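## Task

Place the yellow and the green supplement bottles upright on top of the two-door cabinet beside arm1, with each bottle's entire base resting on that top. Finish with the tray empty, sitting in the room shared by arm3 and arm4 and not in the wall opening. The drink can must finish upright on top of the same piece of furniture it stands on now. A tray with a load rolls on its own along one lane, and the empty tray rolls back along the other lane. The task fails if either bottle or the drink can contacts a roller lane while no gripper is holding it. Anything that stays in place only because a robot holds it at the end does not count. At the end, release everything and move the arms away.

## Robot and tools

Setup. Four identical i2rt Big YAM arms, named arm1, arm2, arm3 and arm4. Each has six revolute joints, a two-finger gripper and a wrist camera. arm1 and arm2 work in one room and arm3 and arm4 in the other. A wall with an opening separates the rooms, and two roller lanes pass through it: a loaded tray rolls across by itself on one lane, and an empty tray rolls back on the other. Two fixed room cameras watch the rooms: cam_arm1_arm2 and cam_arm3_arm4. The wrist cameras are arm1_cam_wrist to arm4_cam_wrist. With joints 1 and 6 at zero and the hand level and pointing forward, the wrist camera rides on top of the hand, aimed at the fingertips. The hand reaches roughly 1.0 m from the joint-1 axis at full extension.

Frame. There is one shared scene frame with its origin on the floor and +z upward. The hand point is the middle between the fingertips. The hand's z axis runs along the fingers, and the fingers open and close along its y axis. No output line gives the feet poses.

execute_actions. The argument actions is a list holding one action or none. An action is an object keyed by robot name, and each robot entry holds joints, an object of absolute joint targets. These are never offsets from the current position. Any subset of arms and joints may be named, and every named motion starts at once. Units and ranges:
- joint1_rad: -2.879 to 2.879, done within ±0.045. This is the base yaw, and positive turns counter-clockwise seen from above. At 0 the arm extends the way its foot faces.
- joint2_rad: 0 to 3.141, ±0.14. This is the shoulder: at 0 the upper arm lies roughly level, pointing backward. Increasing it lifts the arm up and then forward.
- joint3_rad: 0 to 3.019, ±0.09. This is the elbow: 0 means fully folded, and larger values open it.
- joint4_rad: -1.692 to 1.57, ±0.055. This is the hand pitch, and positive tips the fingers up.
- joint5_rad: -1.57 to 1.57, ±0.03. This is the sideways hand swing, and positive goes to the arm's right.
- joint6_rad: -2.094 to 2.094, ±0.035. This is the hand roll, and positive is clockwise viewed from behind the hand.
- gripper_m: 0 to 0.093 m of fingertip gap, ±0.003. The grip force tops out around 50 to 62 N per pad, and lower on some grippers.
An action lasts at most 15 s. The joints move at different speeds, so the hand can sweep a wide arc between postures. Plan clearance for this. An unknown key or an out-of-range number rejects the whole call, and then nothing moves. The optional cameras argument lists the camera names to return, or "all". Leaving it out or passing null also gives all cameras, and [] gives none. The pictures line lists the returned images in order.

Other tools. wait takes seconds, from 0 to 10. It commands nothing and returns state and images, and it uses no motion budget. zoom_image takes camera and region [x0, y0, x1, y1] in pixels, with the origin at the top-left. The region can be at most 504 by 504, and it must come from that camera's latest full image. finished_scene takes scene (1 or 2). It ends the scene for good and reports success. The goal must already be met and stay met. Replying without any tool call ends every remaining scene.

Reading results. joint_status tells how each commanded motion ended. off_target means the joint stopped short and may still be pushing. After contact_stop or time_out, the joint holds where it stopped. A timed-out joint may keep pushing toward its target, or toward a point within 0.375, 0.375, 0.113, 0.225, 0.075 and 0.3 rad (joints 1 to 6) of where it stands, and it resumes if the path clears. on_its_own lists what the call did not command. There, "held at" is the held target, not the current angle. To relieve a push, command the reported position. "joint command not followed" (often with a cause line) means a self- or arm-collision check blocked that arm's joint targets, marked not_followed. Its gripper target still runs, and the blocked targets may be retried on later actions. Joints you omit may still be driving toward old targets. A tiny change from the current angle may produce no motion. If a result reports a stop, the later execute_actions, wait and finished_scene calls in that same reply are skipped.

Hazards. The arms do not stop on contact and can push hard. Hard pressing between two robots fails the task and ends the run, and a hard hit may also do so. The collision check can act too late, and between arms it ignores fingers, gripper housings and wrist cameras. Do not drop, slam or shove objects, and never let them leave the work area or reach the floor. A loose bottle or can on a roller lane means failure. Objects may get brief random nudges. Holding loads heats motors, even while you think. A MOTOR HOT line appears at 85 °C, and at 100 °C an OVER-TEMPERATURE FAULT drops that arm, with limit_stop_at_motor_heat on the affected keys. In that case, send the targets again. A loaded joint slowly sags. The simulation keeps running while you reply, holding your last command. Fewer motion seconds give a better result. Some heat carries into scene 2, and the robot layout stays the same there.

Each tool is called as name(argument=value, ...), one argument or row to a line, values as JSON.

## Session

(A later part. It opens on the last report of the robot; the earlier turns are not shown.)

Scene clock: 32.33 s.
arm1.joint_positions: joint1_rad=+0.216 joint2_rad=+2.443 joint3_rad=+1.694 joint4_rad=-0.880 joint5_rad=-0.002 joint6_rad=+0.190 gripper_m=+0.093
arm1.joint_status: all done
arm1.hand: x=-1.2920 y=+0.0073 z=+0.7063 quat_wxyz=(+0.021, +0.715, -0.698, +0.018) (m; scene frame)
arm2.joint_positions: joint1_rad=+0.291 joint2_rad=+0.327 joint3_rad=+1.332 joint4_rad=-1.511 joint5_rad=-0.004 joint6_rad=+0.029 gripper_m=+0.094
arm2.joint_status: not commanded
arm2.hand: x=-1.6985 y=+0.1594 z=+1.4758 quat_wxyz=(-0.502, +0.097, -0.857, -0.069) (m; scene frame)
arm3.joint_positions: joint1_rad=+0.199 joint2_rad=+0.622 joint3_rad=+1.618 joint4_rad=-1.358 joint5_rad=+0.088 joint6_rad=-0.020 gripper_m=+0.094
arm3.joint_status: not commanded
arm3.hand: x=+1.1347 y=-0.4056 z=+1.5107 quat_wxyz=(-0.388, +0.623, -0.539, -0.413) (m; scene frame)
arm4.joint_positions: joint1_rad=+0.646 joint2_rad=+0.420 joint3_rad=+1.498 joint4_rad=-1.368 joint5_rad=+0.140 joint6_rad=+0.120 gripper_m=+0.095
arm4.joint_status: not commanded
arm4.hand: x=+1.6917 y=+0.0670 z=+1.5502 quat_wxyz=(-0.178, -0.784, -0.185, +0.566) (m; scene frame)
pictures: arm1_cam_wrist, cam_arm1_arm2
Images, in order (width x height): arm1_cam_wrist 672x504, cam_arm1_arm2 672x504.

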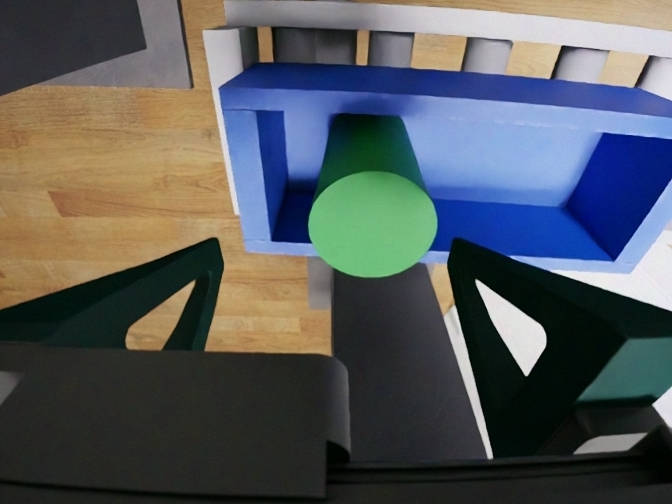

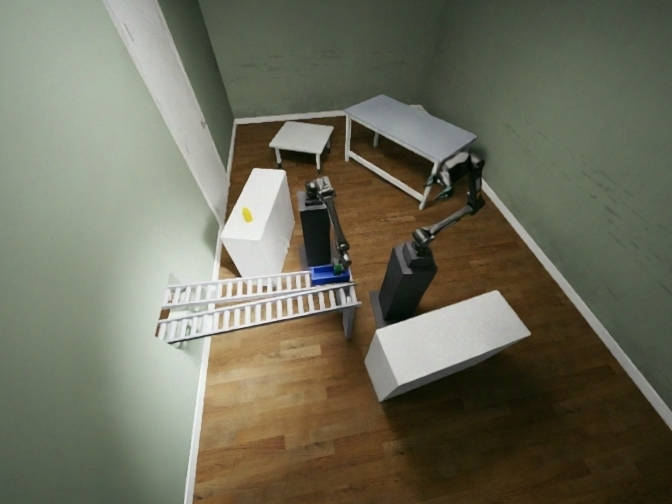

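execute_actions(
  actions=[
    {"arm1":{"joints":{"joint1_rad":0.18,"joint4_rad":-0.82}}},
  ],
  cameras=["arm1_cam_wrist"],
)

execute_actions(
  actions=[
    {"arm1":{"joints":{"joint2_rad":2.69,"joint3_rad":1.82,"joint4_rad":-0.68}}},
  ],
  cameras=["arm1_cam_wrist"],
)

Scene clock: 34.30 s.
arm1.joint_positions: joint1_rad=+0.188 joint2_rad=+2.443 joint3_rad=+1.694 joint4_rad=-0.831 joint5_rad=-0.002 joint6_rad=+0.190 gripper_m=+0.093
arm1.joint_status: all done
arm1.hand: x=-1.2772 y=+0.0225 z=+0.7057 quat_wxyz=(+0.008, +0.706, -0.709, -0.003) (m; scene frame)
arm2.joint_positions: joint1_rad=+0.291 joint2_rad=+0.327 joint3_rad=+1.332 joint4_rad=-1.511 joint5_rad=-0.004 joint6_rad=+0.029 gripper_m=+0.094
arm2.joint_status: not commanded
arm2.hand: x=-1.6985 y=+0.1594 z=+1.4758 quat_wxyz=(-0.502, +0.097, -0.857, -0.069) (m; scene frame)
arm3.joint_positions: joint1_rad=+0.199 joint2_rad=+0.622 joint3_rad=+1.618 joint4_rad=-1.358 joint5_rad=+0.088 joint6_rad=-0.020 gripper_m=+0.094
arm3.joint_status: not commanded
arm3.hand: x=+1.1347 y=-0.4056 z=+1.5107 quat_wxyz=(-0.388, +0.623, -0.539, -0.413) (m; scene frame)
arm4.joint_positions: joint1_rad=+0.646 joint2_rad=+0.420 joint3_rad=+1.498 joint4_rad=-1.368 joint5_rad=+0.140 joint6_rad=+0.120 gripper_m=+0.095
arm4.joint_status: not commanded
arm4.hand: x=+1.6917 y=+0.0670 z=+1.5502 quat_wxyz=(-0.178, -0.784, -0.185, +0.566) (m; scene frame)
pictures: arm1_cam_wrist
Images, in order (width x height): arm1_cam_wrist 672x504.

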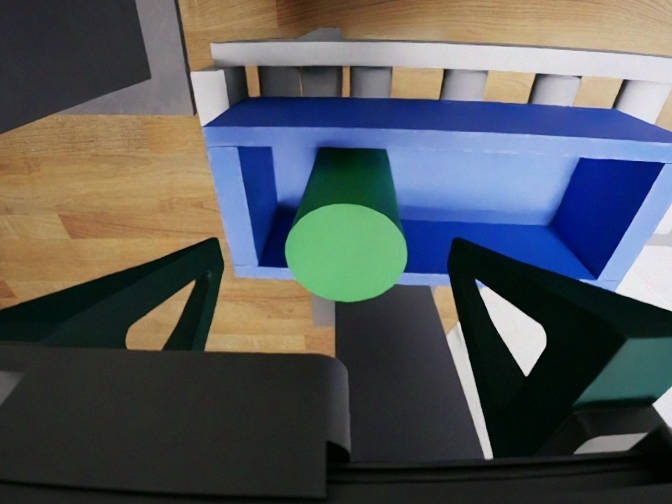

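Scene clock: 35.30 s.
arm1.joint_positions: joint1_rad=+0.188 joint2_rad=+2.654 joint3_rad=+1.830 joint4_rad=-0.659 joint5_rad=+0.006 joint6_rad=+0.178 gripper_m=+0.093
arm1.joint_status: all done
arm1.hand: x=-1.2840 y=+0.0581 z=+0.6118 quat_wxyz=(-0.022, +0.709, -0.704, -0.040) (m; scene frame)
arm2.joint_positions: joint1_rad=+0.291 joint2_rad=+0.327 joint3_rad=+1.332 joint4_rad=-1.511 joint5_rad=-0.004 joint6_rad=+0.029 gripper_m=+0.094
arm2.joint_status: not commanded
arm2.hand: x=-1.6985 y=+0.1594 z=+1.4758 quat_wxyz=(-0.502, +0.097, -0.857, -0.069) (m; scene frame)
arm3.joint_positions: joint1_rad=+0.199 joint2_rad=+0.622 joint3_rad=+1.618 joint4_rad=-1.358 joint5_rad=+0.088 joint6_rad=-0.020 gripper_m=+0.094
arm3.joint_status: not commanded
arm3.hand: x=+1.1347 y=-0.4056 z=+1.5107 quat_wxyz=(-0.388, +0.623, -0.539, -0.413) (m; scene frame)
arm4.joint_positions: joint1_rad=+0.646 joint2_rad=+0.420 joint3_rad=+1.498 joint4_rad=-1.368 joint5_rad=+0.140 joint6_rad=+0.120 gripper_m=+0.095
arm4.joint_status: not commanded
arm4.hand: x=+1.6917 y=+0.0670 z=+1.5502 quat_wxyz=(-0.178, -0.784, -0.185, +0.566) (m; scene frame)
pictures: arm1_cam_wrist
Images, in order (width x height): arm1_cam_wrist 672x504.

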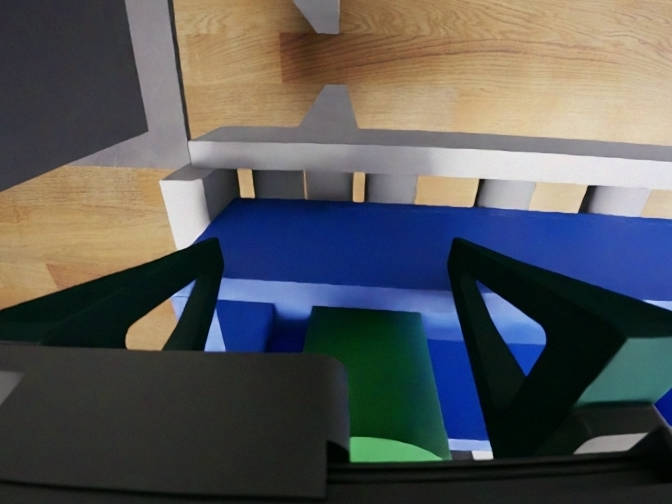

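execute_actions(
  actions=[
    {"arm1":{"joints":{"joint2_rad":2.50,"joint3_rad":1.68,"joint4_rad":-0.73}}},
  ],
  cameras=["arm1_cam_wrist"],
)

Scene clock: 37.43 s.
arm1.joint_positions: joint1_rad=+0.188 joint2_rad=+2.505 joint3_rad=+1.680 joint4_rad=-0.721 joint5_rad=+0.000 joint6_rad=+0.190 gripper_m=+0.093
arm1.joint_status: all done
arm1.hand: x=-1.2773 y=+0.0212 z=+0.6638 quat_wxyz=(-0.002, +0.706, -0.708, -0.016) (m; scene frame)
arm2.joint_positions: joint1_rad=+0.291 joint2_rad=+0.327 joint3_rad=+1.332 joint4_rad=-1.511 joint5_rad=-0.004 joint6_rad=+0.029 gripper_m=+0.094
arm2.joint_status: not commanded
arm2.hand: x=-1.6985 y=+0.1594 z=+1.4758 quat_wxyz=(-0.502, +0.097, -0.857, -0.069) (m; scene frame)
arm3.joint_positions: joint1_rad=+0.199 joint2_rad=+0.622 joint3_rad=+1.618 joint4_rad=-1.358 joint5_rad=+0.088 joint6_rad=-0.020 gripper_m=+0.094
arm3.joint_status: not commanded
arm3.hand: x=+1.1347 y=-0.4056 z=+1.5107 quat_wxyz=(-0.388, +0.623, -0.539, -0.413) (m; scene frame)
arm4.joint_positions: joint1_rad=+0.646 joint2_rad=+0.420 joint3_rad=+1.498 joint4_rad=-1.368 joint5_rad=+0.140 joint6_rad=+0.120 gripper_m=+0.095
arm4.joint_status: not commanded
arm4.hand: x=+1.6917 y=+0.0670 z=+1.5502 quat_wxyz=(-0.178, -0.784, -0.185, +0.566) (m; scene frame)
pictures: arm1_cam_wrist
Images, in order (width x height): arm1_cam_wrist 672x504.

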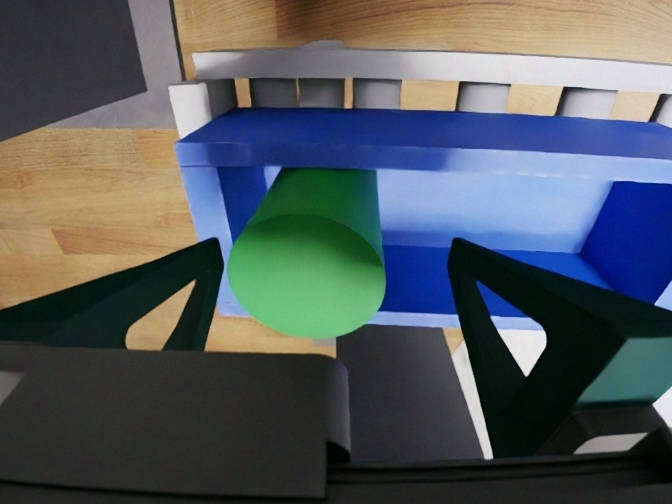

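execute_actions(
  actions=[
    {"arm1":{"joints":{"joint1_rad":0.215,"joint6_rad":0.21,"joint4_rad":-0.76}}},
  ],
  cameras=["arm1_cam_wrist"],
)

execute_actions(
  actions=[
    {"arm1":{"joints":{"joint2_rad":2.61,"joint3_rad":1.71,"joint4_rad":-0.68}}},
  ],
  cameras=["arm1_cam_wrist","cam_arm1_arm2"],
)

Scene clock: 39.63 s.
arm1.joint_positions: joint1_rad=+0.204 joint2_rad=+2.505 joint3_rad=+1.680 joint4_rad=-0.751 joint5_rad=+0.000 joint6_rad=+0.200 gripper_m=+0.093
arm1.joint_status: all done
arm1.hand: x=-1.2856 y=+0.0123 z=+0.6639 quat_wxyz=(+0.006, +0.708, -0.706, -0.004) (m; scene frame)
arm2.joint_positions: joint1_rad=+0.291 joint2_rad=+0.327 joint3_rad=+1.332 joint4_rad=-1.511 joint5_rad=-0.004 joint6_rad=+0.029 gripper_m=+0.094
arm2.joint_status: not commanded
arm2.hand: x=-1.6985 y=+0.1594 z=+1.4758 quat_wxyz=(-0.502, +0.097, -0.857, -0.069) (m; scene frame)
arm3.joint_positions: joint1_rad=+0.199 joint2_rad=+0.622 joint3_rad=+1.618 joint4_rad=-1.358 joint5_rad=+0.088 joint6_rad=-0.020 gripper_m=+0.094
arm3.joint_status: not commanded
arm3.hand: x=+1.1347 y=-0.4056 z=+1.5107 quat_wxyz=(-0.388, +0.623, -0.539, -0.413) (m; scene frame)
arm4.joint_positions: joint1_rad=+0.646 joint2_rad=+0.420 joint3_rad=+1.498 joint4_rad=-1.368 joint5_rad=+0.140 joint6_rad=+0.120 gripper_m=+0.095
arm4.joint_status: not commanded
arm4.hand: x=+1.6917 y=+0.0670 z=+1.5502 quat_wxyz=(-0.178, -0.784, -0.185, +0.566) (m; scene frame)
pictures: arm1_cam_wrist
Images, in order (width x height): arm1_cam_wrist 672x504.

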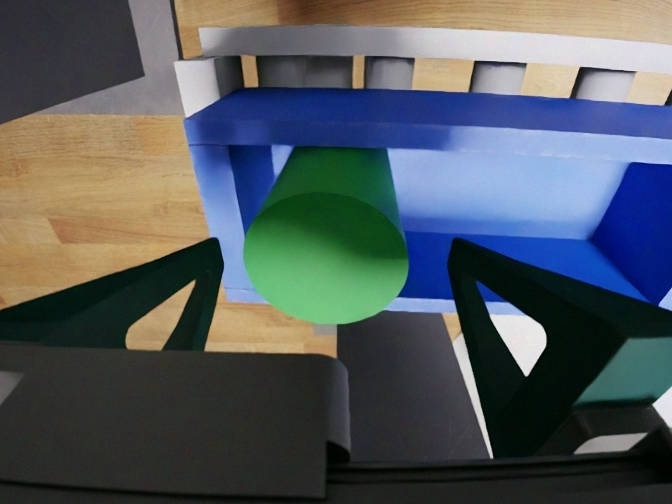

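Scene clock: 40.70 s.
arm1.joint_positions: joint1_rad=+0.204 joint2_rad=+2.587 joint3_rad=+1.691 joint4_rad=-0.689 joint5_rad=+0.000 joint6_rad=+0.200 gripper_m=+0.093
arm1.joint_status: all done
arm1.hand: x=-1.2843 y=+0.0026 z=+0.6172 quat_wxyz=(+0.009, +0.708, -0.707, +0.000) (m; scene frame)
arm2.joint_positions: joint1_rad=+0.291 joint2_rad=+0.327 joint3_rad=+1.332 joint4_rad=-1.511 joint5_rad=-0.004 joint6_rad=+0.029 gripper_m=+0.094
arm2.joint_status: not commanded
arm2.hand: x=-1.6985 y=+0.1594 z=+1.4758 quat_wxyz=(-0.502, +0.097, -0.857, -0.069) (m; scene frame)
arm3.joint_positions: joint1_rad=+0.199 joint2_rad=+0.622 joint3_rad=+1.618 joint4_rad=-1.358 joint5_rad=+0.088 joint6_rad=-0.020 gripper_m=+0.094
arm3.joint_status: not commanded
arm3.hand: x=+1.1347 y=-0.4056 z=+1.5107 quat_wxyz=(-0.388, +0.623, -0.539, -0.413) (m; scene frame)
arm4.joint_positions: joint1_rad=+0.646 joint2_rad=+0.420 joint3_rad=+1.498 joint4_rad=-1.368 joint5_rad=+0.140 joint6_rad=+0.120 gripper_m=+0.095
arm4.joint_status: not commanded
arm4.hand: x=+1.6917 y=+0.0670 z=+1.5502 quat_wxyz=(-0.178, -0.784, -0.185, +0.566) (m; scene frame)
pictures: arm1_cam_wrist, cam_arm1_arm2
Images, in order (width x height): arm1_cam_wrist 672x504, cam_arm1_arm2 672x504.

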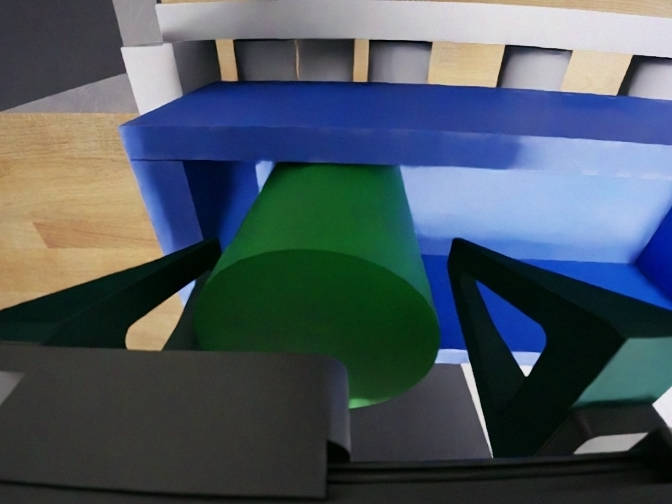

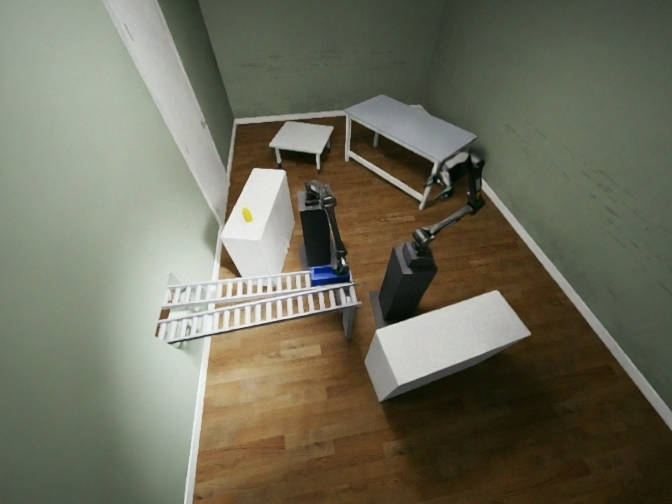

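execute_actions(
  actions=[
    {"arm1":{"joints":{"joint2_rad":2.645,"joint3_rad":1.78,"joint4_rad":-0.72}}},
  ],
  cameras=["arm1_cam_wrist"],
)

Scene clock: 42.27 s.
arm1.joint_positions: joint1_rad=+0.204 joint2_rad=+2.607 joint3_rad=+1.754 joint4_rad=-0.711 joint5_rad=+0.000 joint6_rad=+0.200 gripper_m=+0.093
arm1.joint_status: all done
arm1.hand: x=-1.2884 y=+0.0229 z=+0.6211 quat_wxyz=(+0.003, +0.708, -0.707, -0.009) (m; scene frame)
arm2.joint_positions: joint1_rad=+0.291 joint2_rad=+0.327 joint3_rad=+1.332 joint4_rad=-1.511 joint5_rad=-0.004 joint6_rad=+0.029 gripper_m=+0.094
arm2.joint_status: not commanded
arm2.hand: x=-1.6985 y=+0.1594 z=+1.4758 quat_wxyz=(-0.502, +0.097, -0.857, -0.069) (m; scene frame)
arm3.joint_positions: joint1_rad=+0.199 joint2_rad=+0.622 joint3_rad=+1.618 joint4_rad=-1.358 joint5_rad=+0.088 joint6_rad=-0.020 gripper_m=+0.094
arm3.joint_status: not commanded
arm3.hand: x=+1.1347 y=-0.4056 z=+1.5107 quat_wxyz=(-0.388, +0.623, -0.539, -0.413) (m; scene frame)
arm4.joint_positions: joint1_rad=+0.646 joint2_rad=+0.420 joint3_rad=+1.498 joint4_rad=-1.368 joint5_rad=+0.140 joint6_rad=+0.120 gripper_m=+0.095
arm4.joint_status: not commanded
arm4.hand: x=+1.6917 y=+0.0670 z=+1.5502 quat_wxyz=(-0.178, -0.784, -0.185, +0.566) (m; scene frame)
pictures: arm1_cam_wrist
Images, in order (width x height): arm1_cam_wrist 672x504.

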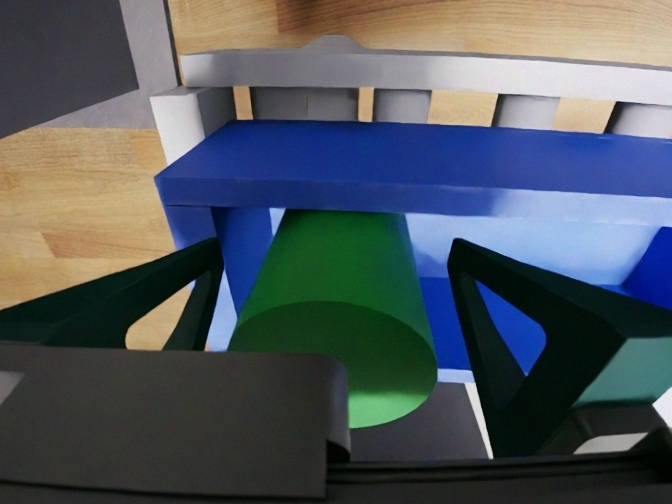

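Close.

execute_actions(
  actions=[
    {"arm1":{"joints":{"gripper_m":0.05}}},
  ],
  cameras=["arm1_cam_wrist"],
)

Scene clock: 43.07 s.
arm1.joint_positions: joint1_rad=+0.204 joint2_rad=+2.607 joint3_rad=+1.754 joint4_rad=-0.711 joint5_rad=+0.001 joint6_rad=+0.200 gripper_m=+0.066
arm1.joint_status: gripper_m off_target (ended at +0.066, target +0.050)
arm1.hand: x=-1.2881 y=+0.0229 z=+0.6212 quat_wxyz=(+0.002, +0.707, -0.707, -0.008) (m; scene frame)
arm2.joint_positions: joint1_rad=+0.291 joint2_rad=+0.327 joint3_rad=+1.332 joint4_rad=-1.511 joint5_rad=-0.004 joint6_rad=+0.029 gripper_m=+0.094
arm2.joint_status: not commanded
arm2.hand: x=-1.6985 y=+0.1594 z=+1.4758 quat_wxyz=(-0.502, +0.097, -0.857, -0.069) (m; scene frame)
arm3.joint_positions: joint1_rad=+0.199 joint2_rad=+0.622 joint3_rad=+1.618 joint4_rad=-1.358 joint5_rad=+0.088 joint6_rad=-0.020 gripper_m=+0.094
arm3.joint_status: not commanded
arm3.hand: x=+1.1347 y=-0.4056 z=+1.5107 quat_wxyz=(-0.388, +0.623, -0.539, -0.413) (m; scene frame)
arm4.joint_positions: joint1_rad=+0.646 joint2_rad=+0.420 joint3_rad=+1.498 joint4_rad=-1.368 joint5_rad=+0.140 joint6_rad=+0.120 gripper_m=+0.095
arm4.joint_status: not commanded
arm4.hand: x=+1.6917 y=+0.0670 z=+1.5502 quat_wxyz=(-0.178, -0.784, -0.185, +0.566) (m; scene frame)
pictures: arm1_cam_wrist
Images, in order (width x height): arm1_cam_wrist 672x504.

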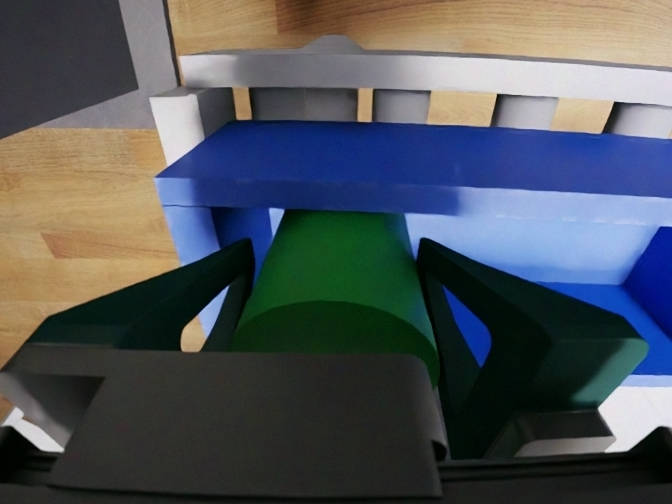

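execute_actions(
  actions=[
    {"arm1":{"joints":{"joint2_rad":2.44,"joint3_rad":1.69,"joint4_rad":-0.83}}},
  ],
  cameras=[],
)

execute_actions(
  actions=[
    {"arm1":{"joints":{"joint2_rad":1.83,"joint3_rad":1.72,"joint4_rad":-1.46}}},
  ],
  cameras=[],
)

execute_actions(
  actions=[
    {"arm1":{"joints":{"joint1_rad":-1.82,"joint6_rad":0}}},
  ],
  cameras=[],
)

execute_actions(
  actions=[
    {"arm1":{"joints":{"joint2_rad":1.99,"joint3_rad":1.47,"joint4_rad":-1.04}}},
  ],
  cameras=["arm1_cam_wrist","cam_arm1_arm2"],
)

zoom_image(
  camera="cam_arm1_arm2",
  region=[200,130,320,270],
)

Scene clock: 45.40 s.
arm1.joint_positions: joint1_rad=+0.204 joint2_rad=+2.456 joint3_rad=+1.681 joint4_rad=-0.822 joint5_rad=+0.001 joint6_rad=+0.201 gripper_m=+0.065
arm1.joint_status: all done
arm1.hand: x=-1.2849 y=+0.0121 z=+0.6939 quat_wxyz=(+0.012, +0.707, -0.707, +0.006) (m; scene frame)
arm2.joint_positions: joint1_rad=+0.291 joint2_rad=+0.327 joint3_rad=+1.332 joint4_rad=-1.511 joint5_rad=-0.004 joint6_rad=+0.029 gripper_m=+0.094
arm2.joint_status: not commanded
arm2.hand: x=-1.6985 y=+0.1594 z=+1.4758 quat_wxyz=(-0.502, +0.097, -0.857, -0.069) (m; scene frame)
arm3.joint_positions: joint1_rad=+0.199 joint2_rad=+0.622 joint3_rad=+1.618 joint4_rad=-1.358 joint5_rad=+0.088 joint6_rad=-0.020 gripper_m=+0.094
arm3.joint_status: not commanded
arm3.hand: x=+1.1347 y=-0.4056 z=+1.5107 quat_wxyz=(-0.388, +0.623, -0.539, -0.413) (m; scene frame)
arm4.joint_positions: joint1_rad=+0.646 joint2_rad=+0.420 joint3_rad=+1.498 joint4_rad=-1.368 joint5_rad=+0.140 joint6_rad=+0.120 gripper_m=+0.095
arm4.joint_status: not commanded
arm4.hand: x=+1.6917 y=+0.0670 z=+1.5502 quat_wxyz=(-0.178, -0.784, -0.185, +0.566) (m; scene frame)
pictures: none
No camera images: the call's "cameras" was empty. Leave "cameras" out to get every camera's image.

Scene clock: 47.17 s.
arm1.joint_positions: joint1_rad=+0.204 joint2_rad=+1.829 joint3_rad=+1.704 joint4_rad=-1.453 joint5_rad=+0.001 joint6_rad=+0.201 gripper_m=+0.065
arm1.joint_status: all done
arm1.hand: x=-1.2667 y=-0.0498 z=+1.0752 quat_wxyz=(+0.006, +0.707, -0.707, -0.003) (m; scene frame)
arm2.joint_positions: joint1_rad=+0.291 joint2_rad=+0.327 joint3_rad=+1.332 joint4_rad=-1.511 joint5_rad=-0.004 joint6_rad=+0.029 gripper_m=+0.094
arm2.joint_status: not commanded
arm2.hand: x=-1.6985 y=+0.1594 z=+1.4758 quat_wxyz=(-0.502, +0.097, -0.857, -0.069) (m; scene frame)
arm3.joint_positions: joint1_rad=+0.199 joint2_rad=+0.622 joint3_rad=+1.618 joint4_rad=-1.358 joint5_rad=+0.088 joint6_rad=-0.020 gripper_m=+0.094
arm3.joint_status: not commanded
arm3.hand: x=+1.1347 y=-0.4056 z=+1.5107 quat_wxyz=(-0.388, +0.623, -0.539, -0.413) (m; scene frame)
arm4.joint_positions: joint1_rad=+0.646 joint2_rad=+0.420 joint3_rad=+1.498 joint4_rad=-1.368 joint5_rad=+0.140 joint6_rad=+0.120 gripper_m=+0.095
arm4.joint_status: not commanded
arm4.hand: x=+1.6917 y=+0.0670 z=+1.5502 quat_wxyz=(-0.178, -0.784, -0.185, +0.566) (m; scene frame)
pictures: none
No camera images: the call's "cameras" was empty. Leave "cameras" out to get every camera's image.

Scene clock: 49.23 s.
arm1.joint_positions: joint1_rad=-1.831 joint2_rad=+1.829 joint3_rad=+1.704 joint4_rad=-1.453 joint5_rad=+0.001 joint6_rad=+0.010 gripper_m=+0.065
arm1.joint_status: all done
arm1.hand: x=-0.6127 y=-0.7464 z=+1.0647 quat_wxyz=(+0.011, -0.136, -0.991, +0.001) (m; scene frame)
arm2.joint_positions: joint1_rad=+0.291 joint2_rad=+0.327 joint3_rad=+1.332 joint4_rad=-1.511 joint5_rad=-0.004 joint6_rad=+0.029 gripper_m=+0.094
arm2.joint_status: not commanded
arm2.hand: x=-1.6985 y=+0.1594 z=+1.4758 quat_wxyz=(-0.502, +0.097, -0.857, -0.069) (m; scene frame)
arm3.joint_positions: joint1_rad=+0.199 joint2_rad=+0.622 joint3_rad=+1.618 joint4_rad=-1.358 joint5_rad=+0.088 joint6_rad=-0.020 gripper_m=+0.094
arm3.joint_status: not commanded
arm3.hand: x=+1.1347 y=-0.4056 z=+1.5107 quat_wxyz=(-0.388, +0.623, -0.539, -0.413) (m; scene frame)
arm4.joint_positions: joint1_rad=+0.646 joint2_rad=+0.420 joint3_rad=+1.498 joint4_rad=-1.368 joint5_rad=+0.140 joint6_rad=+0.120 gripper_m=+0.095
arm4.joint_status: not commanded
arm4.hand: x=+1.6917 y=+0.0670 z=+1.5502 quat_wxyz=(-0.178, -0.784, -0.185, +0.566) (m; scene frame)
pictures: none
No camera images: the call's "cameras" was empty. Leave "cameras" out to get every camera's image.

Scene clock: 50.37 s.
arm1.joint_positions: joint1_rad=-1.831 joint2_rad=+2.026 joint3_rad=+1.438 joint4_rad=-1.047 joint5_rad=+0.001 joint6_rad=+0.009 gripper_m=+0.065
arm1.joint_status: all done
arm1.hand: x=-0.6257 y=-0.7436 z=+0.8623 quat_wxyz=(+0.039, -0.135, -0.990, -0.003) (m; scene frame)
arm2.joint_positions: joint1_rad=+0.291 joint2_rad=+0.327 joint3_rad=+1.332 joint4_rad=-1.511 joint5_rad=-0.004 joint6_rad=+0.029 gripper_m=+0.094
arm2.joint_status: not commanded
arm2.hand: x=-1.6985 y=+0.1594 z=+1.4758 quat_wxyz=(-0.502, +0.097, -0.857, -0.069) (m; scene frame)
arm3.joint_positions: joint1_rad=+0.199 joint2_rad=+0.622 joint3_rad=+1.618 joint4_rad=-1.358 joint5_rad=+0.088 joint6_rad=-0.020 gripper_m=+0.094
arm3.joint_status: not commanded
arm3.hand: x=+1.1347 y=-0.4056 z=+1.5107 quat_wxyz=(-0.388, +0.623, -0.539, -0.413) (m; scene frame)
arm4.joint_positions: joint1_rad=+0.646 joint2_rad=+0.420 joint3_rad=+1.498 joint4_rad=-1.368 joint5_rad=+0.140 joint6_rad=+0.120 gripper_m=+0.095
arm4.joint_status: not commanded
arm4.hand: x=+1.6917 y=+0.0670 z=+1.5502 quat_wxyz=(-0.178, -0.784, -0.185, +0.566) (m; scene frame)
pictures: arm1_cam_wrist, cam_arm1_arm2
Images, in order (width x height): arm1_cam_wrist 672x504, cam_arm1_arm2 672x504.

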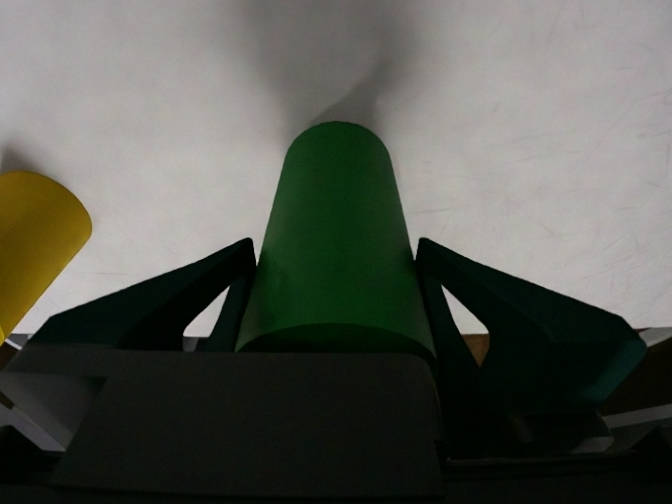

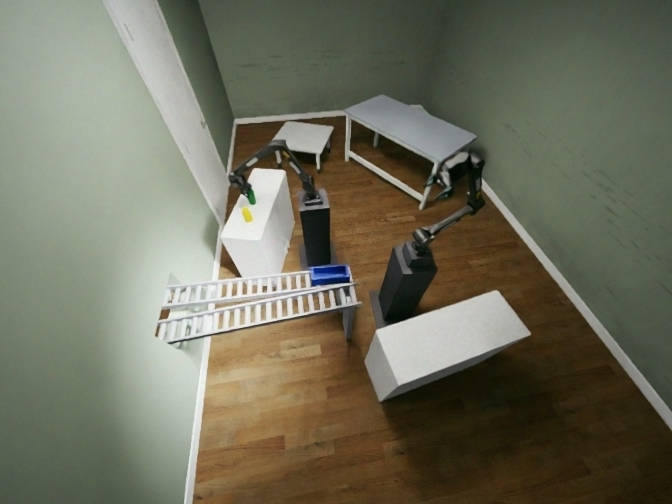

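Region (200, 130, 320, 270) of cam_arm1_arm2's 672x504 image, scaled by 3.600, with more detail than that image has; it fills the left 432 columns of this view, and the rest is white.

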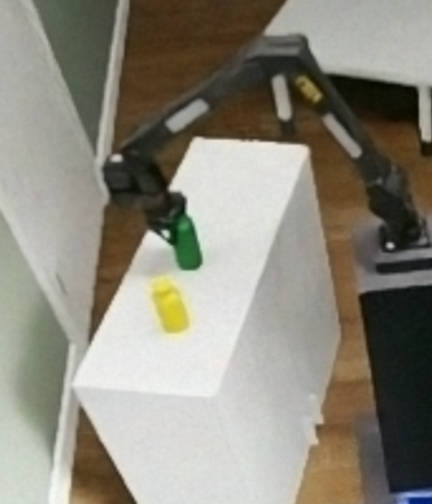

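execute_actions(
  actions=[
    {"arm1":{"joints":{"joint2_rad":2.06,"joint3_rad":1.43,"joint4_rad":-0.95}}},
  ],
  cameras=["cam_arm1_arm2","arm1_cam_wrist"],
)

Scene clock: 54.97 s.
arm1.joint_positions: joint1_rad=-1.831 joint2_rad=+2.026 joint3_rad=+1.431 joint4_rad=-0.973 joint5_rad=+0.001 joint6_rad=+0.009 gripper_m=+0.065
arm1.joint_status: all done
arm1.hand: x=-0.6113 y=-0.7474 z=+0.8594 quat_wxyz=(+0.006, -0.135, -0.991, +0.001) (m; scene frame)
arm2.joint_positions: joint1_rad=+0.291 joint2_rad=+0.327 joint3_rad=+1.332 joint4_rad=-1.511 joint5_rad=-0.004 joint6_rad=+0.029 gripper_m=+0.094
arm2.joint_status: not commanded
arm2.hand: x=-1.6985 y=+0.1594 z=+1.4758 quat_wxyz=(-0.502, +0.097, -0.857, -0.069) (m; scene frame)
arm3.joint_positions: joint1_rad=+0.199 joint2_rad=+0.622 joint3_rad=+1.618 joint4_rad=-1.358 joint5_rad=+0.088 joint6_rad=-0.020 gripper_m=+0.094
arm3.joint_status: not commanded
arm3.hand: x=+1.1347 y=-0.4056 z=+1.5107 quat_wxyz=(-0.388, +0.623, -0.539, -0.413) (m; scene frame)
arm4.joint_positions: joint1_rad=+0.646 joint2_rad=+0.420 joint3_rad=+1.498 joint4_rad=-1.368 joint5_rad=+0.140 joint6_rad=+0.120 gripper_m=+0.095
arm4.joint_status: not commanded
arm4.hand: x=+1.6917 y=+0.0670 z=+1.5502 quat_wxyz=(-0.178, -0.784, -0.185, +0.566) (m; scene frame)
pictures: arm1_cam_wrist, cam_arm1_arm2
Images, in order (width x height): arm1_cam_wrist 672x504, cam_arm1_arm2 672x504.

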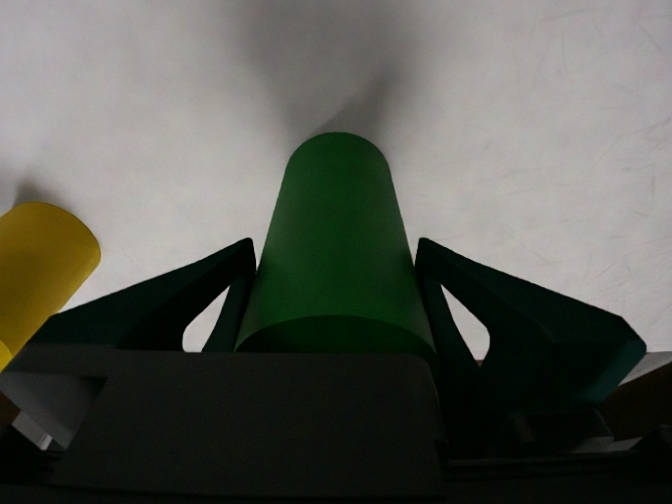

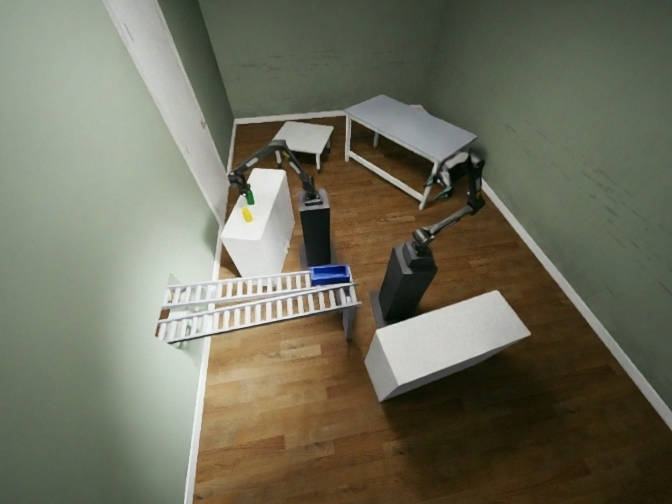

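execute_actions(
  actions=[
    {"arm1":{"joints":{"joint2_rad":2.095,"joint3_rad":1.43,"joint4_rad":-0.92}}},
  ],
  cameras=["arm1_cam_wrist"],
)

Scene clock: 55.83 s.
arm1.joint_positions: joint1_rad=-1.831 joint2_rad=+2.029 joint3_rad=+1.431 joint4_rad=-0.941 joint5_rad=+0.001 joint6_rad=+0.007 gripper_m=+0.065
arm1.joint_status: all done
arm1.hand: x=-0.6039 y=-0.7494 z=+0.8582 quat_wxyz=(-0.009, -0.134, -0.991, +0.003) (m; scene frame)
arm2.joint_positions: joint1_rad=+0.291 joint2_rad=+0.327 joint3_rad=+1.332 joint4_rad=-1.511 joint5_rad=-0.004 joint6_rad=+0.029 gripper_m=+0.094
arm2.joint_status: not commanded
arm2.hand: x=-1.6985 y=+0.1594 z=+1.4758 quat_wxyz=(-0.502, +0.097, -0.857, -0.069) (m; scene frame)
arm3.joint_positions: joint1_rad=+0.199 joint2_rad=+0.622 joint3_rad=+1.618 joint4_rad=-1.358 joint5_rad=+0.088 joint6_rad=-0.020 gripper_m=+0.094
arm3.joint_status: not commanded
arm3.hand: x=+1.1347 y=-0.4056 z=+1.5107 quat_wxyz=(-0.388, +0.623, -0.539, -0.413) (m; scene frame)
arm4.joint_positions: joint1_rad=+0.646 joint2_rad=+0.420 joint3_rad=+1.498 joint4_rad=-1.368 joint5_rad=+0.140 joint6_rad=+0.120 gripper_m=+0.095
arm4.joint_status: not commanded
arm4.hand: x=+1.6917 y=+0.0670 z=+1.5502 quat_wxyz=(-0.178, -0.784, -0.185, +0.566) (m; scene frame)
pictures: arm1_cam_wrist
Images, in order (width x height): arm1_cam_wrist 672x504.

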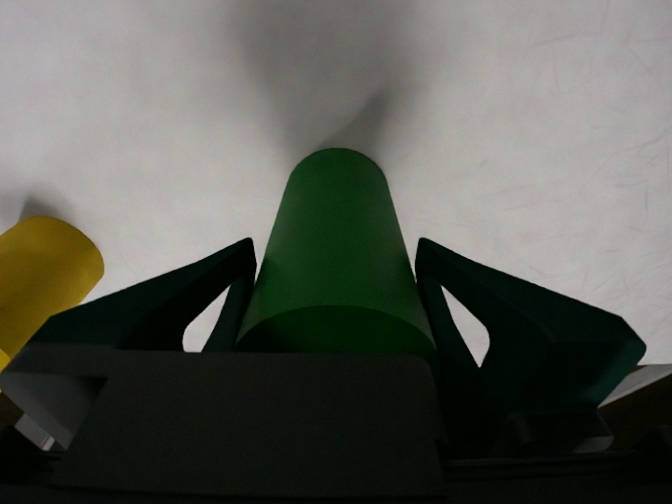

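execute_actions(
  actions=[
    {"arm1":{"joints":{"joint2_rad":2.14,"joint3_rad":1.45,"joint4_rad":-0.93}}},
  ],
  cameras=["arm1_cam_wrist","cam_arm1_arm2"],
)

Scene clock: 56.77 s.
arm1.joint_positions: joint1_rad=-1.831 joint2_rad=+2.038 joint3_rad=+1.444 joint4_rad=-0.941 joint5_rad=-0.002 joint6_rad=+0.005 gripper_m=+0.065
arm1.joint_status: all done
arm1.hand: x=-0.5995 y=-0.7500 z=+0.8569 quat_wxyz=(-0.010, -0.133, -0.991, +0.002) (m; scene frame)
arm2.joint_positions: joint1_rad=+0.291 joint2_rad=+0.327 joint3_rad=+1.332 joint4_rad=-1.511 joint5_rad=-0.004 joint6_rad=+0.029 gripper_m=+0.094
arm2.joint_status: not commanded
arm2.hand: x=-1.6985 y=+0.1594 z=+1.4758 quat_wxyz=(-0.502, +0.097, -0.857, -0.069) (m; scene frame)
arm3.joint_positions: joint1_rad=+0.199 joint2_rad=+0.622 joint3_rad=+1.618 joint4_rad=-1.358 joint5_rad=+0.088 joint6_rad=-0.020 gripper_m=+0.094
arm3.joint_status: not commanded
arm3.hand: x=+1.1347 y=-0.4056 z=+1.5107 quat_wxyz=(-0.388, +0.623, -0.539, -0.413) (m; scene frame)
arm4.joint_positions: joint1_rad=+0.646 joint2_rad=+0.420 joint3_rad=+1.498 joint4_rad=-1.368 joint5_rad=+0.140 joint6_rad=+0.120 gripper_m=+0.095
arm4.joint_status: not commanded
arm4.hand: x=+1.6917 y=+0.0670 z=+1.5502 quat_wxyz=(-0.178, -0.784, -0.185, +0.566) (m; scene frame)
pictures: arm1_cam_wrist, cam_arm1_arm2
Images, in order (width x height): arm1_cam_wrist 672x504, cam_arm1_arm2 672x504.

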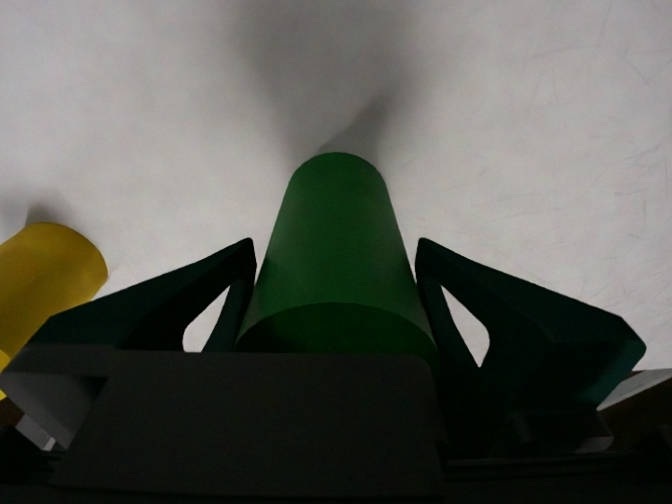

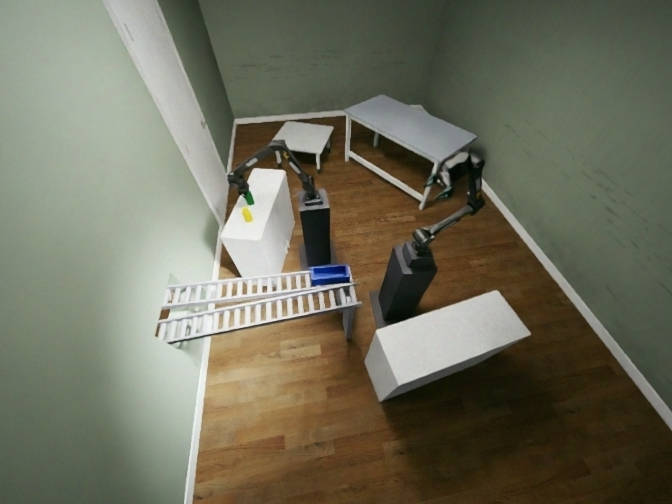

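j2 is well short of its target, so the bottle is in contact. Easing the push and releasing.

execute_actions(
  actions=[
    {"arm1":{"joints":{"joint2_rad":2.045,"joint3_rad":1.444,"joint4_rad":-0.941,"gripper_m":0.093}}},
  ],
  cameras=["arm1_cam_wrist"],
)

execute_actions(
  actions=[
    {"arm1":{"joints":{"joint2_rad":1.75,"joint3_rad":1.55,"joint4_rad":-1.33}},"arm2":{"joints":{"joint1_rad":-0.2,"joint2_rad":1.2,"joint3_rad":1.3,"joint4_rad":-1.5,"joint6_rad":-0.26,"gripper_m":0.06}}},
  ],
  cameras=["arm1_cam_wrist","cam_arm1_arm2"],
)

Scene clock: 58.13 s.
arm1.joint_positions: joint1_rad=-1.831 joint2_rad=+2.043 joint3_rad=+1.439 joint4_rad=-0.942 joint5_rad=-0.002 joint6_rad=+0.005 gripper_m=+0.093
arm1.joint_status: all done
arm1.hand: x=-0.6028 y=-0.7492 z=+0.8525 quat_wxyz=(-0.005, -0.133, -0.991, +0.001) (m; scene frame)
arm2.joint_positions: joint1_rad=+0.291 joint2_rad=+0.327 joint3_rad=+1.332 joint4_rad=-1.511 joint5_rad=-0.004 joint6_rad=+0.029 gripper_m=+0.094
arm2.joint_status: not commanded
arm2.hand: x=-1.6985 y=+0.1594 z=+1.4758 quat_wxyz=(-0.502, +0.097, -0.857, -0.069) (m; scene frame)
arm3.joint_positions: joint1_rad=+0.199 joint2_rad=+0.622 joint3_rad=+1.618 joint4_rad=-1.358 joint5_rad=+0.088 joint6_rad=-0.020 gripper_m=+0.094
arm3.joint_status: not commanded
arm3.hand: x=+1.1347 y=-0.4056 z=+1.5107 quat_wxyz=(-0.388, +0.623, -0.539, -0.413) (m; scene frame)
arm4.joint_positions: joint1_rad=+0.646 joint2_rad=+0.420 joint3_rad=+1.498 joint4_rad=-1.368 joint5_rad=+0.140 joint6_rad=+0.120 gripper_m=+0.095
arm4.joint_status: not commanded
arm4.hand: x=+1.6917 y=+0.0670 z=+1.5502 quat_wxyz=(-0.178, -0.784, -0.185, +0.566) (m; scene frame)
pictures: arm1_cam_wrist
Images, in order (width x height): arm1_cam_wrist 672x504.

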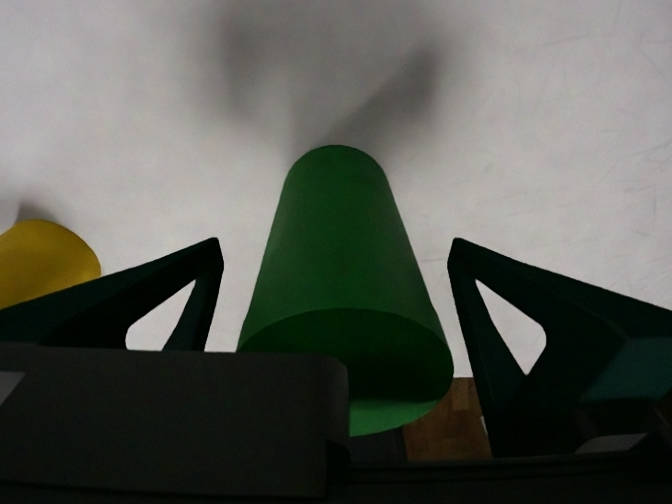

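Scene clock: 59.67 s.
arm1.joint_positions: joint1_rad=-1.831 joint2_rad=+1.723 joint3_rad=+1.539 joint4_rad=-1.321 joint5_rad=-0.002 joint6_rad=+0.005 gripper_m=+0.093
arm1.joint_status: all done
arm1.hand: x=-0.6354 y=-0.7398 z=+1.0583 quat_wxyz=(-0.025, -0.133, -0.991, +0.004) (m; scene frame)
arm2.joint_positions: joint1_rad=-0.193 joint2_rad=+1.211 joint3_rad=+1.284 joint4_rad=-1.511 joint5_rad=-0.003 joint6_rad=-0.250 gripper_m=+0.060
arm2.joint_status: all done
arm2.hand: x=-1.4446 y=+0.0465 z=+1.2504 quat_wxyz=(-0.065, +0.007, -0.998, +0.018) (m; scene frame)
arm3.joint_positions: joint1_rad=+0.199 joint2_rad=+0.622 joint3_rad=+1.618 joint4_rad=-1.358 joint5_rad=+0.088 joint6_rad=-0.020 gripper_m=+0.094
arm3.joint_status: not commanded
arm3.hand: x=+1.1347 y=-0.4056 z=+1.5107 quat_wxyz=(-0.388, +0.623, -0.539, -0.413) (m; scene frame)
arm4.joint_positions: joint1_rad=+0.646 joint2_rad=+0.420 joint3_rad=+1.498 joint4_rad=-1.368 joint5_rad=+0.140 joint6_rad=+0.120 gripper_m=+0.095
arm4.joint_status: not commanded
arm4.hand: x=+1.6917 y=+0.0670 z=+1.5502 quat_wxyz=(-0.178, -0.784, -0.185, +0.566) (m; scene frame)
pictures: arm1_cam_wrist, cam_arm1_arm2
Images, in order (width x height): arm1_cam_wrist 672x504, cam_arm1_arm2 672x504.

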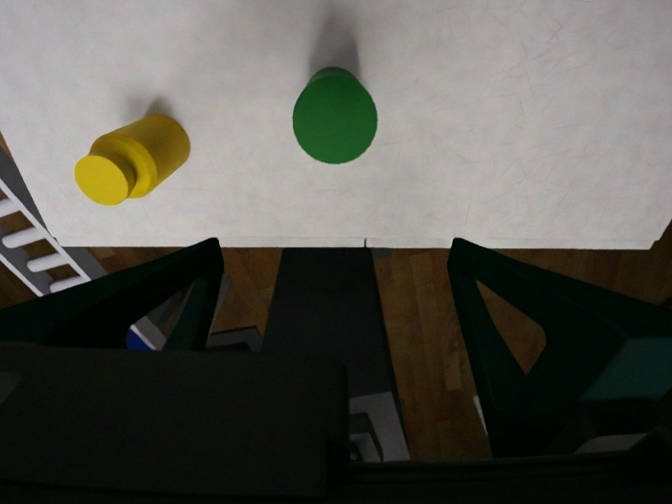

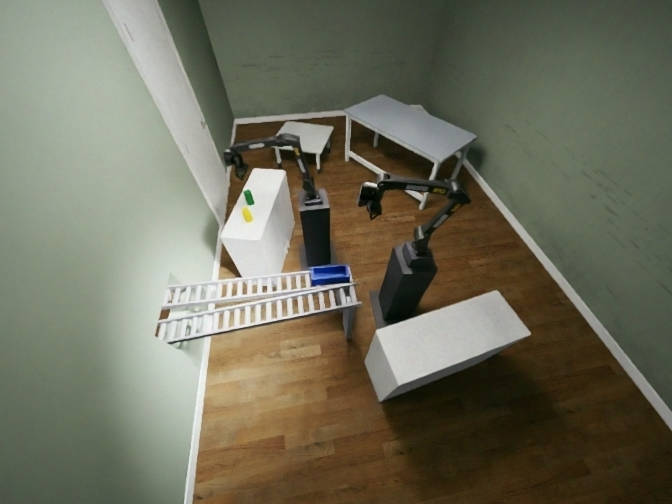

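execute_actions(
  actions=[
    {"arm1":{"joints":{"joint1_rad":-2.3,"joint2_rad":1.2,"joint3_rad":1.3}},"arm2":{"joints":{"joint1_rad":-0.3,"joint2_rad":2.25,"joint3_rad":1.62,"joint4_rad":-0.93,"joint6_rad":-0.33}}},
  ],
  cameras=["arm2_cam_wrist","cam_arm1_arm2"],
)

Scene clock: 61.93 s.
arm1.joint_positions: joint1_rad=-2.307 joint2_rad=+1.185 joint3_rad=+1.293 joint4_rad=-1.323 joint5_rad=+0.002 joint6_rad=+0.005 gripper_m=+0.093
arm1.joint_status: all done
arm1.hand: x=-0.8521 y=-0.8753 z=+1.1997 quat_wxyz=(-0.158, -0.357, -0.918, +0.066) (m; scene frame)
arm2.joint_positions: joint1_rad=-0.300 joint2_rad=+2.262 joint3_rad=+1.593 joint4_rad=-0.945 joint5_rad=-0.002 joint6_rad=-0.320 gripper_m=+0.060
arm2.joint_status: all done
arm2.hand: x=-1.2305 y=-0.0742 z=+0.8546 quat_wxyz=(+0.020, -0.012, -1.000, -0.005) (m; scene frame)
arm3.joint_positions: joint1_rad=+0.199 joint2_rad=+0.622 joint3_rad=+1.618 joint4_rad=-1.358 joint5_rad=+0.088 joint6_rad=-0.020 gripper_m=+0.094
arm3.joint_status: not commanded
arm3.hand: x=+1.1347 y=-0.4056 z=+1.5107 quat_wxyz=(-0.388, +0.623, -0.539, -0.413) (m; scene frame)
arm4.joint_positions: joint1_rad=+0.646 joint2_rad=+0.420 joint3_rad=+1.498 joint4_rad=-1.368 joint5_rad=+0.140 joint6_rad=+0.120 gripper_m=+0.095
arm4.joint_status: not commanded
arm4.hand: x=+1.6917 y=+0.0670 z=+1.5502 quat_wxyz=(-0.178, -0.784, -0.185, +0.566) (m; scene frame)
pictures: arm2_cam_wrist, cam_arm1_arm2
Images, in order (width x height): arm2_cam_wrist 672x504, cam_arm1_arm2 672x504.

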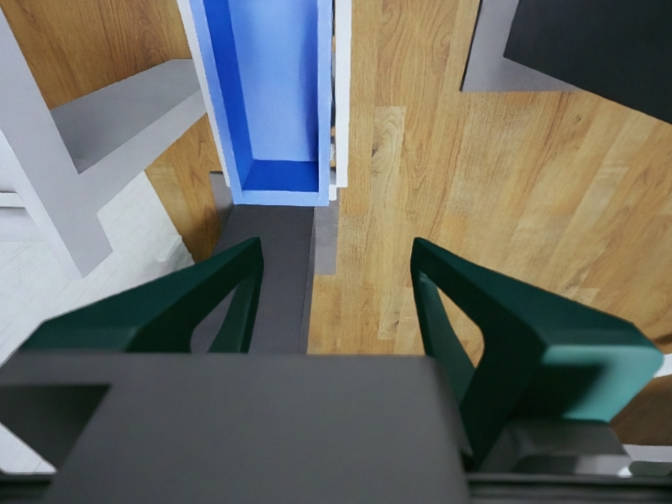

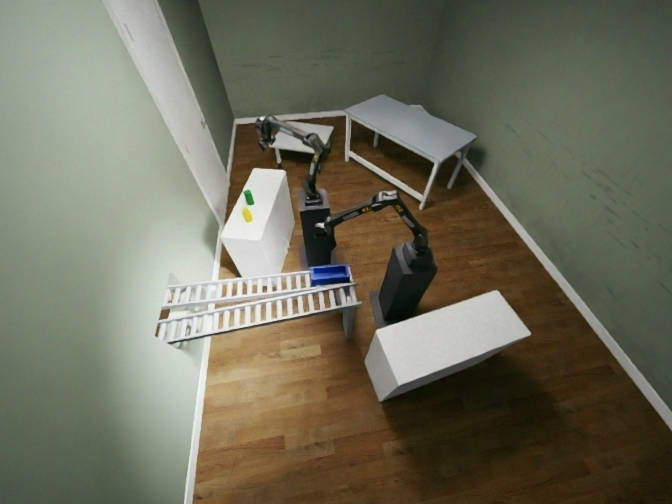

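execute_actions(
  actions=[
    {"arm2":{"joints":{"joint1_rad":-0.29,"joint2_rad":2.5,"joint3_rad":1.72,"joint4_rad":-0.78,"joint6_rad":-0.31}}},
  ],
  cameras=["arm2_cam_wrist","cam_arm1_arm2"],
)

Scene clock: 63.73 s.
arm1.joint_positions: joint1_rad=-2.307 joint2_rad=+1.185 joint3_rad=+1.293 joint4_rad=-1.323 joint5_rad=+0.002 joint6_rad=+0.005 gripper_m=+0.093
arm1.joint_status: not commanded
arm1.hand: x=-0.8521 y=-0.8753 z=+1.1997 quat_wxyz=(-0.158, -0.357, -0.918, +0.066) (m; scene frame)
arm2.joint_positions: joint1_rad=-0.300 joint2_rad=+2.516 joint3_rad=+1.700 joint4_rad=-0.794 joint5_rad=-0.002 joint6_rad=-0.320 gripper_m=+0.060
arm2.joint_status: all done
arm2.hand: x=-1.2150 y=-0.0805 z=+0.7316 quat_wxyz=(+0.018, -0.012, -1.000, -0.004) (m; scene frame)
arm3.joint_positions: joint1_rad=+0.199 joint2_rad=+0.622 joint3_rad=+1.618 joint4_rad=-1.358 joint5_rad=+0.088 joint6_rad=-0.020 gripper_m=+0.094
arm3.joint_status: not commanded
arm3.hand: x=+1.1347 y=-0.4056 z=+1.5107 quat_wxyz=(-0.388, +0.623, -0.539, -0.413) (m; scene frame)
arm4.joint_positions: joint1_rad=+0.646 joint2_rad=+0.420 joint3_rad=+1.498 joint4_rad=-1.368 joint5_rad=+0.140 joint6_rad=+0.120 gripper_m=+0.095
arm4.joint_status: not commanded
arm4.hand: x=+1.6917 y=+0.0670 z=+1.5502 quat_wxyz=(-0.178, -0.784, -0.185, +0.566) (m; scene frame)
pictures: arm2_cam_wrist, cam_arm1_arm2
Images, in order (width x height): arm2_cam_wrist 672x504, cam_arm1_arm2 672x504.

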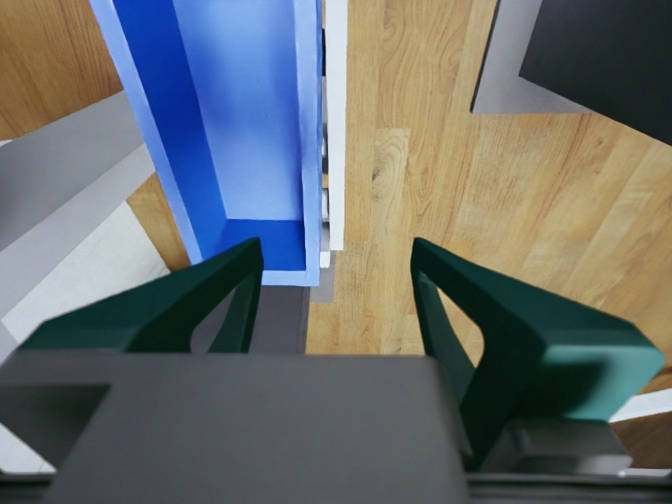

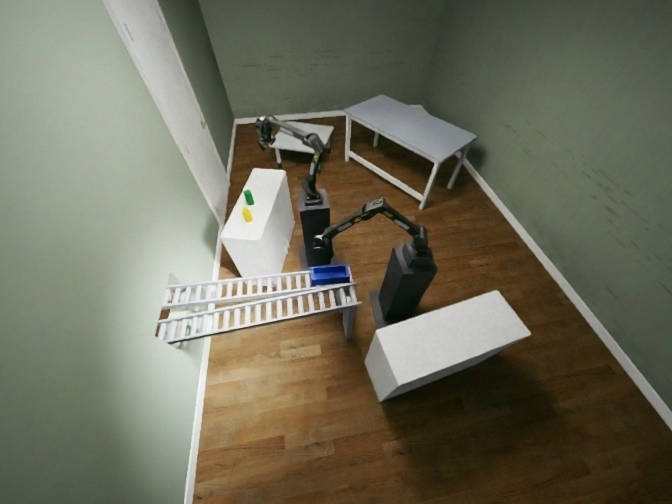

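execute_actions(
  actions=[
    {"arm2":{"joints":{"joint1_rad":-0.265,"joint2_rad":2.6,"joint3_rad":1.79,"joint4_rad":-0.745,"joint6_rad":-0.295,"gripper_m":0.075}}},
  ],
  cameras=["arm2_cam_wrist"],
)

Scene clock: 65.47 s.
arm1.joint_positions: joint1_rad=-2.307 joint2_rad=+1.185 joint3_rad=+1.293 joint4_rad=-1.323 joint5_rad=+0.002 joint6_rad=+0.005 gripper_m=+0.093
arm1.joint_status: not commanded
arm1.hand: x=-0.8521 y=-0.8753 z=+1.1997 quat_wxyz=(-0.158, -0.357, -0.918, +0.066) (m; scene frame)
arm2.joint_positions: joint1_rad=-0.269 joint2_rad=+2.609 joint3_rad=+1.767 joint4_rad=-0.757 joint5_rad=-0.002 joint6_rad=-0.305 gripper_m=+0.075
arm2.joint_status: all done
arm2.hand: x=-1.1999 y=-0.0653 z=+0.6918 quat_wxyz=(+0.012, -0.004, -1.000, -0.002) (m; scene frame)
arm3.joint_positions: joint1_rad=+0.199 joint2_rad=+0.622 joint3_rad=+1.618 joint4_rad=-1.358 joint5_rad=+0.088 joint6_rad=-0.020 gripper_m=+0.094
arm3.joint_status: not commanded
arm3.hand: x=+1.1347 y=-0.4056 z=+1.5107 quat_wxyz=(-0.388, +0.623, -0.539, -0.413) (m; scene frame)
arm4.joint_positions: joint1_rad=+0.646 joint2_rad=+0.420 joint3_rad=+1.498 joint4_rad=-1.368 joint5_rad=+0.140 joint6_rad=+0.120 gripper_m=+0.095
arm4.joint_status: not commanded
arm4.hand: x=+1.6917 y=+0.0670 z=+1.5502 quat_wxyz=(-0.178, -0.784, -0.185, +0.566) (m; scene frame)
pictures: arm2_cam_wrist
Images, in order (width x height): arm2_cam_wrist 672x504.

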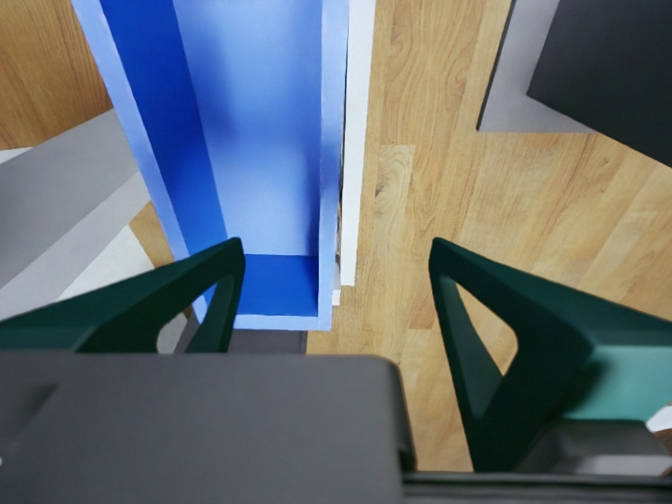

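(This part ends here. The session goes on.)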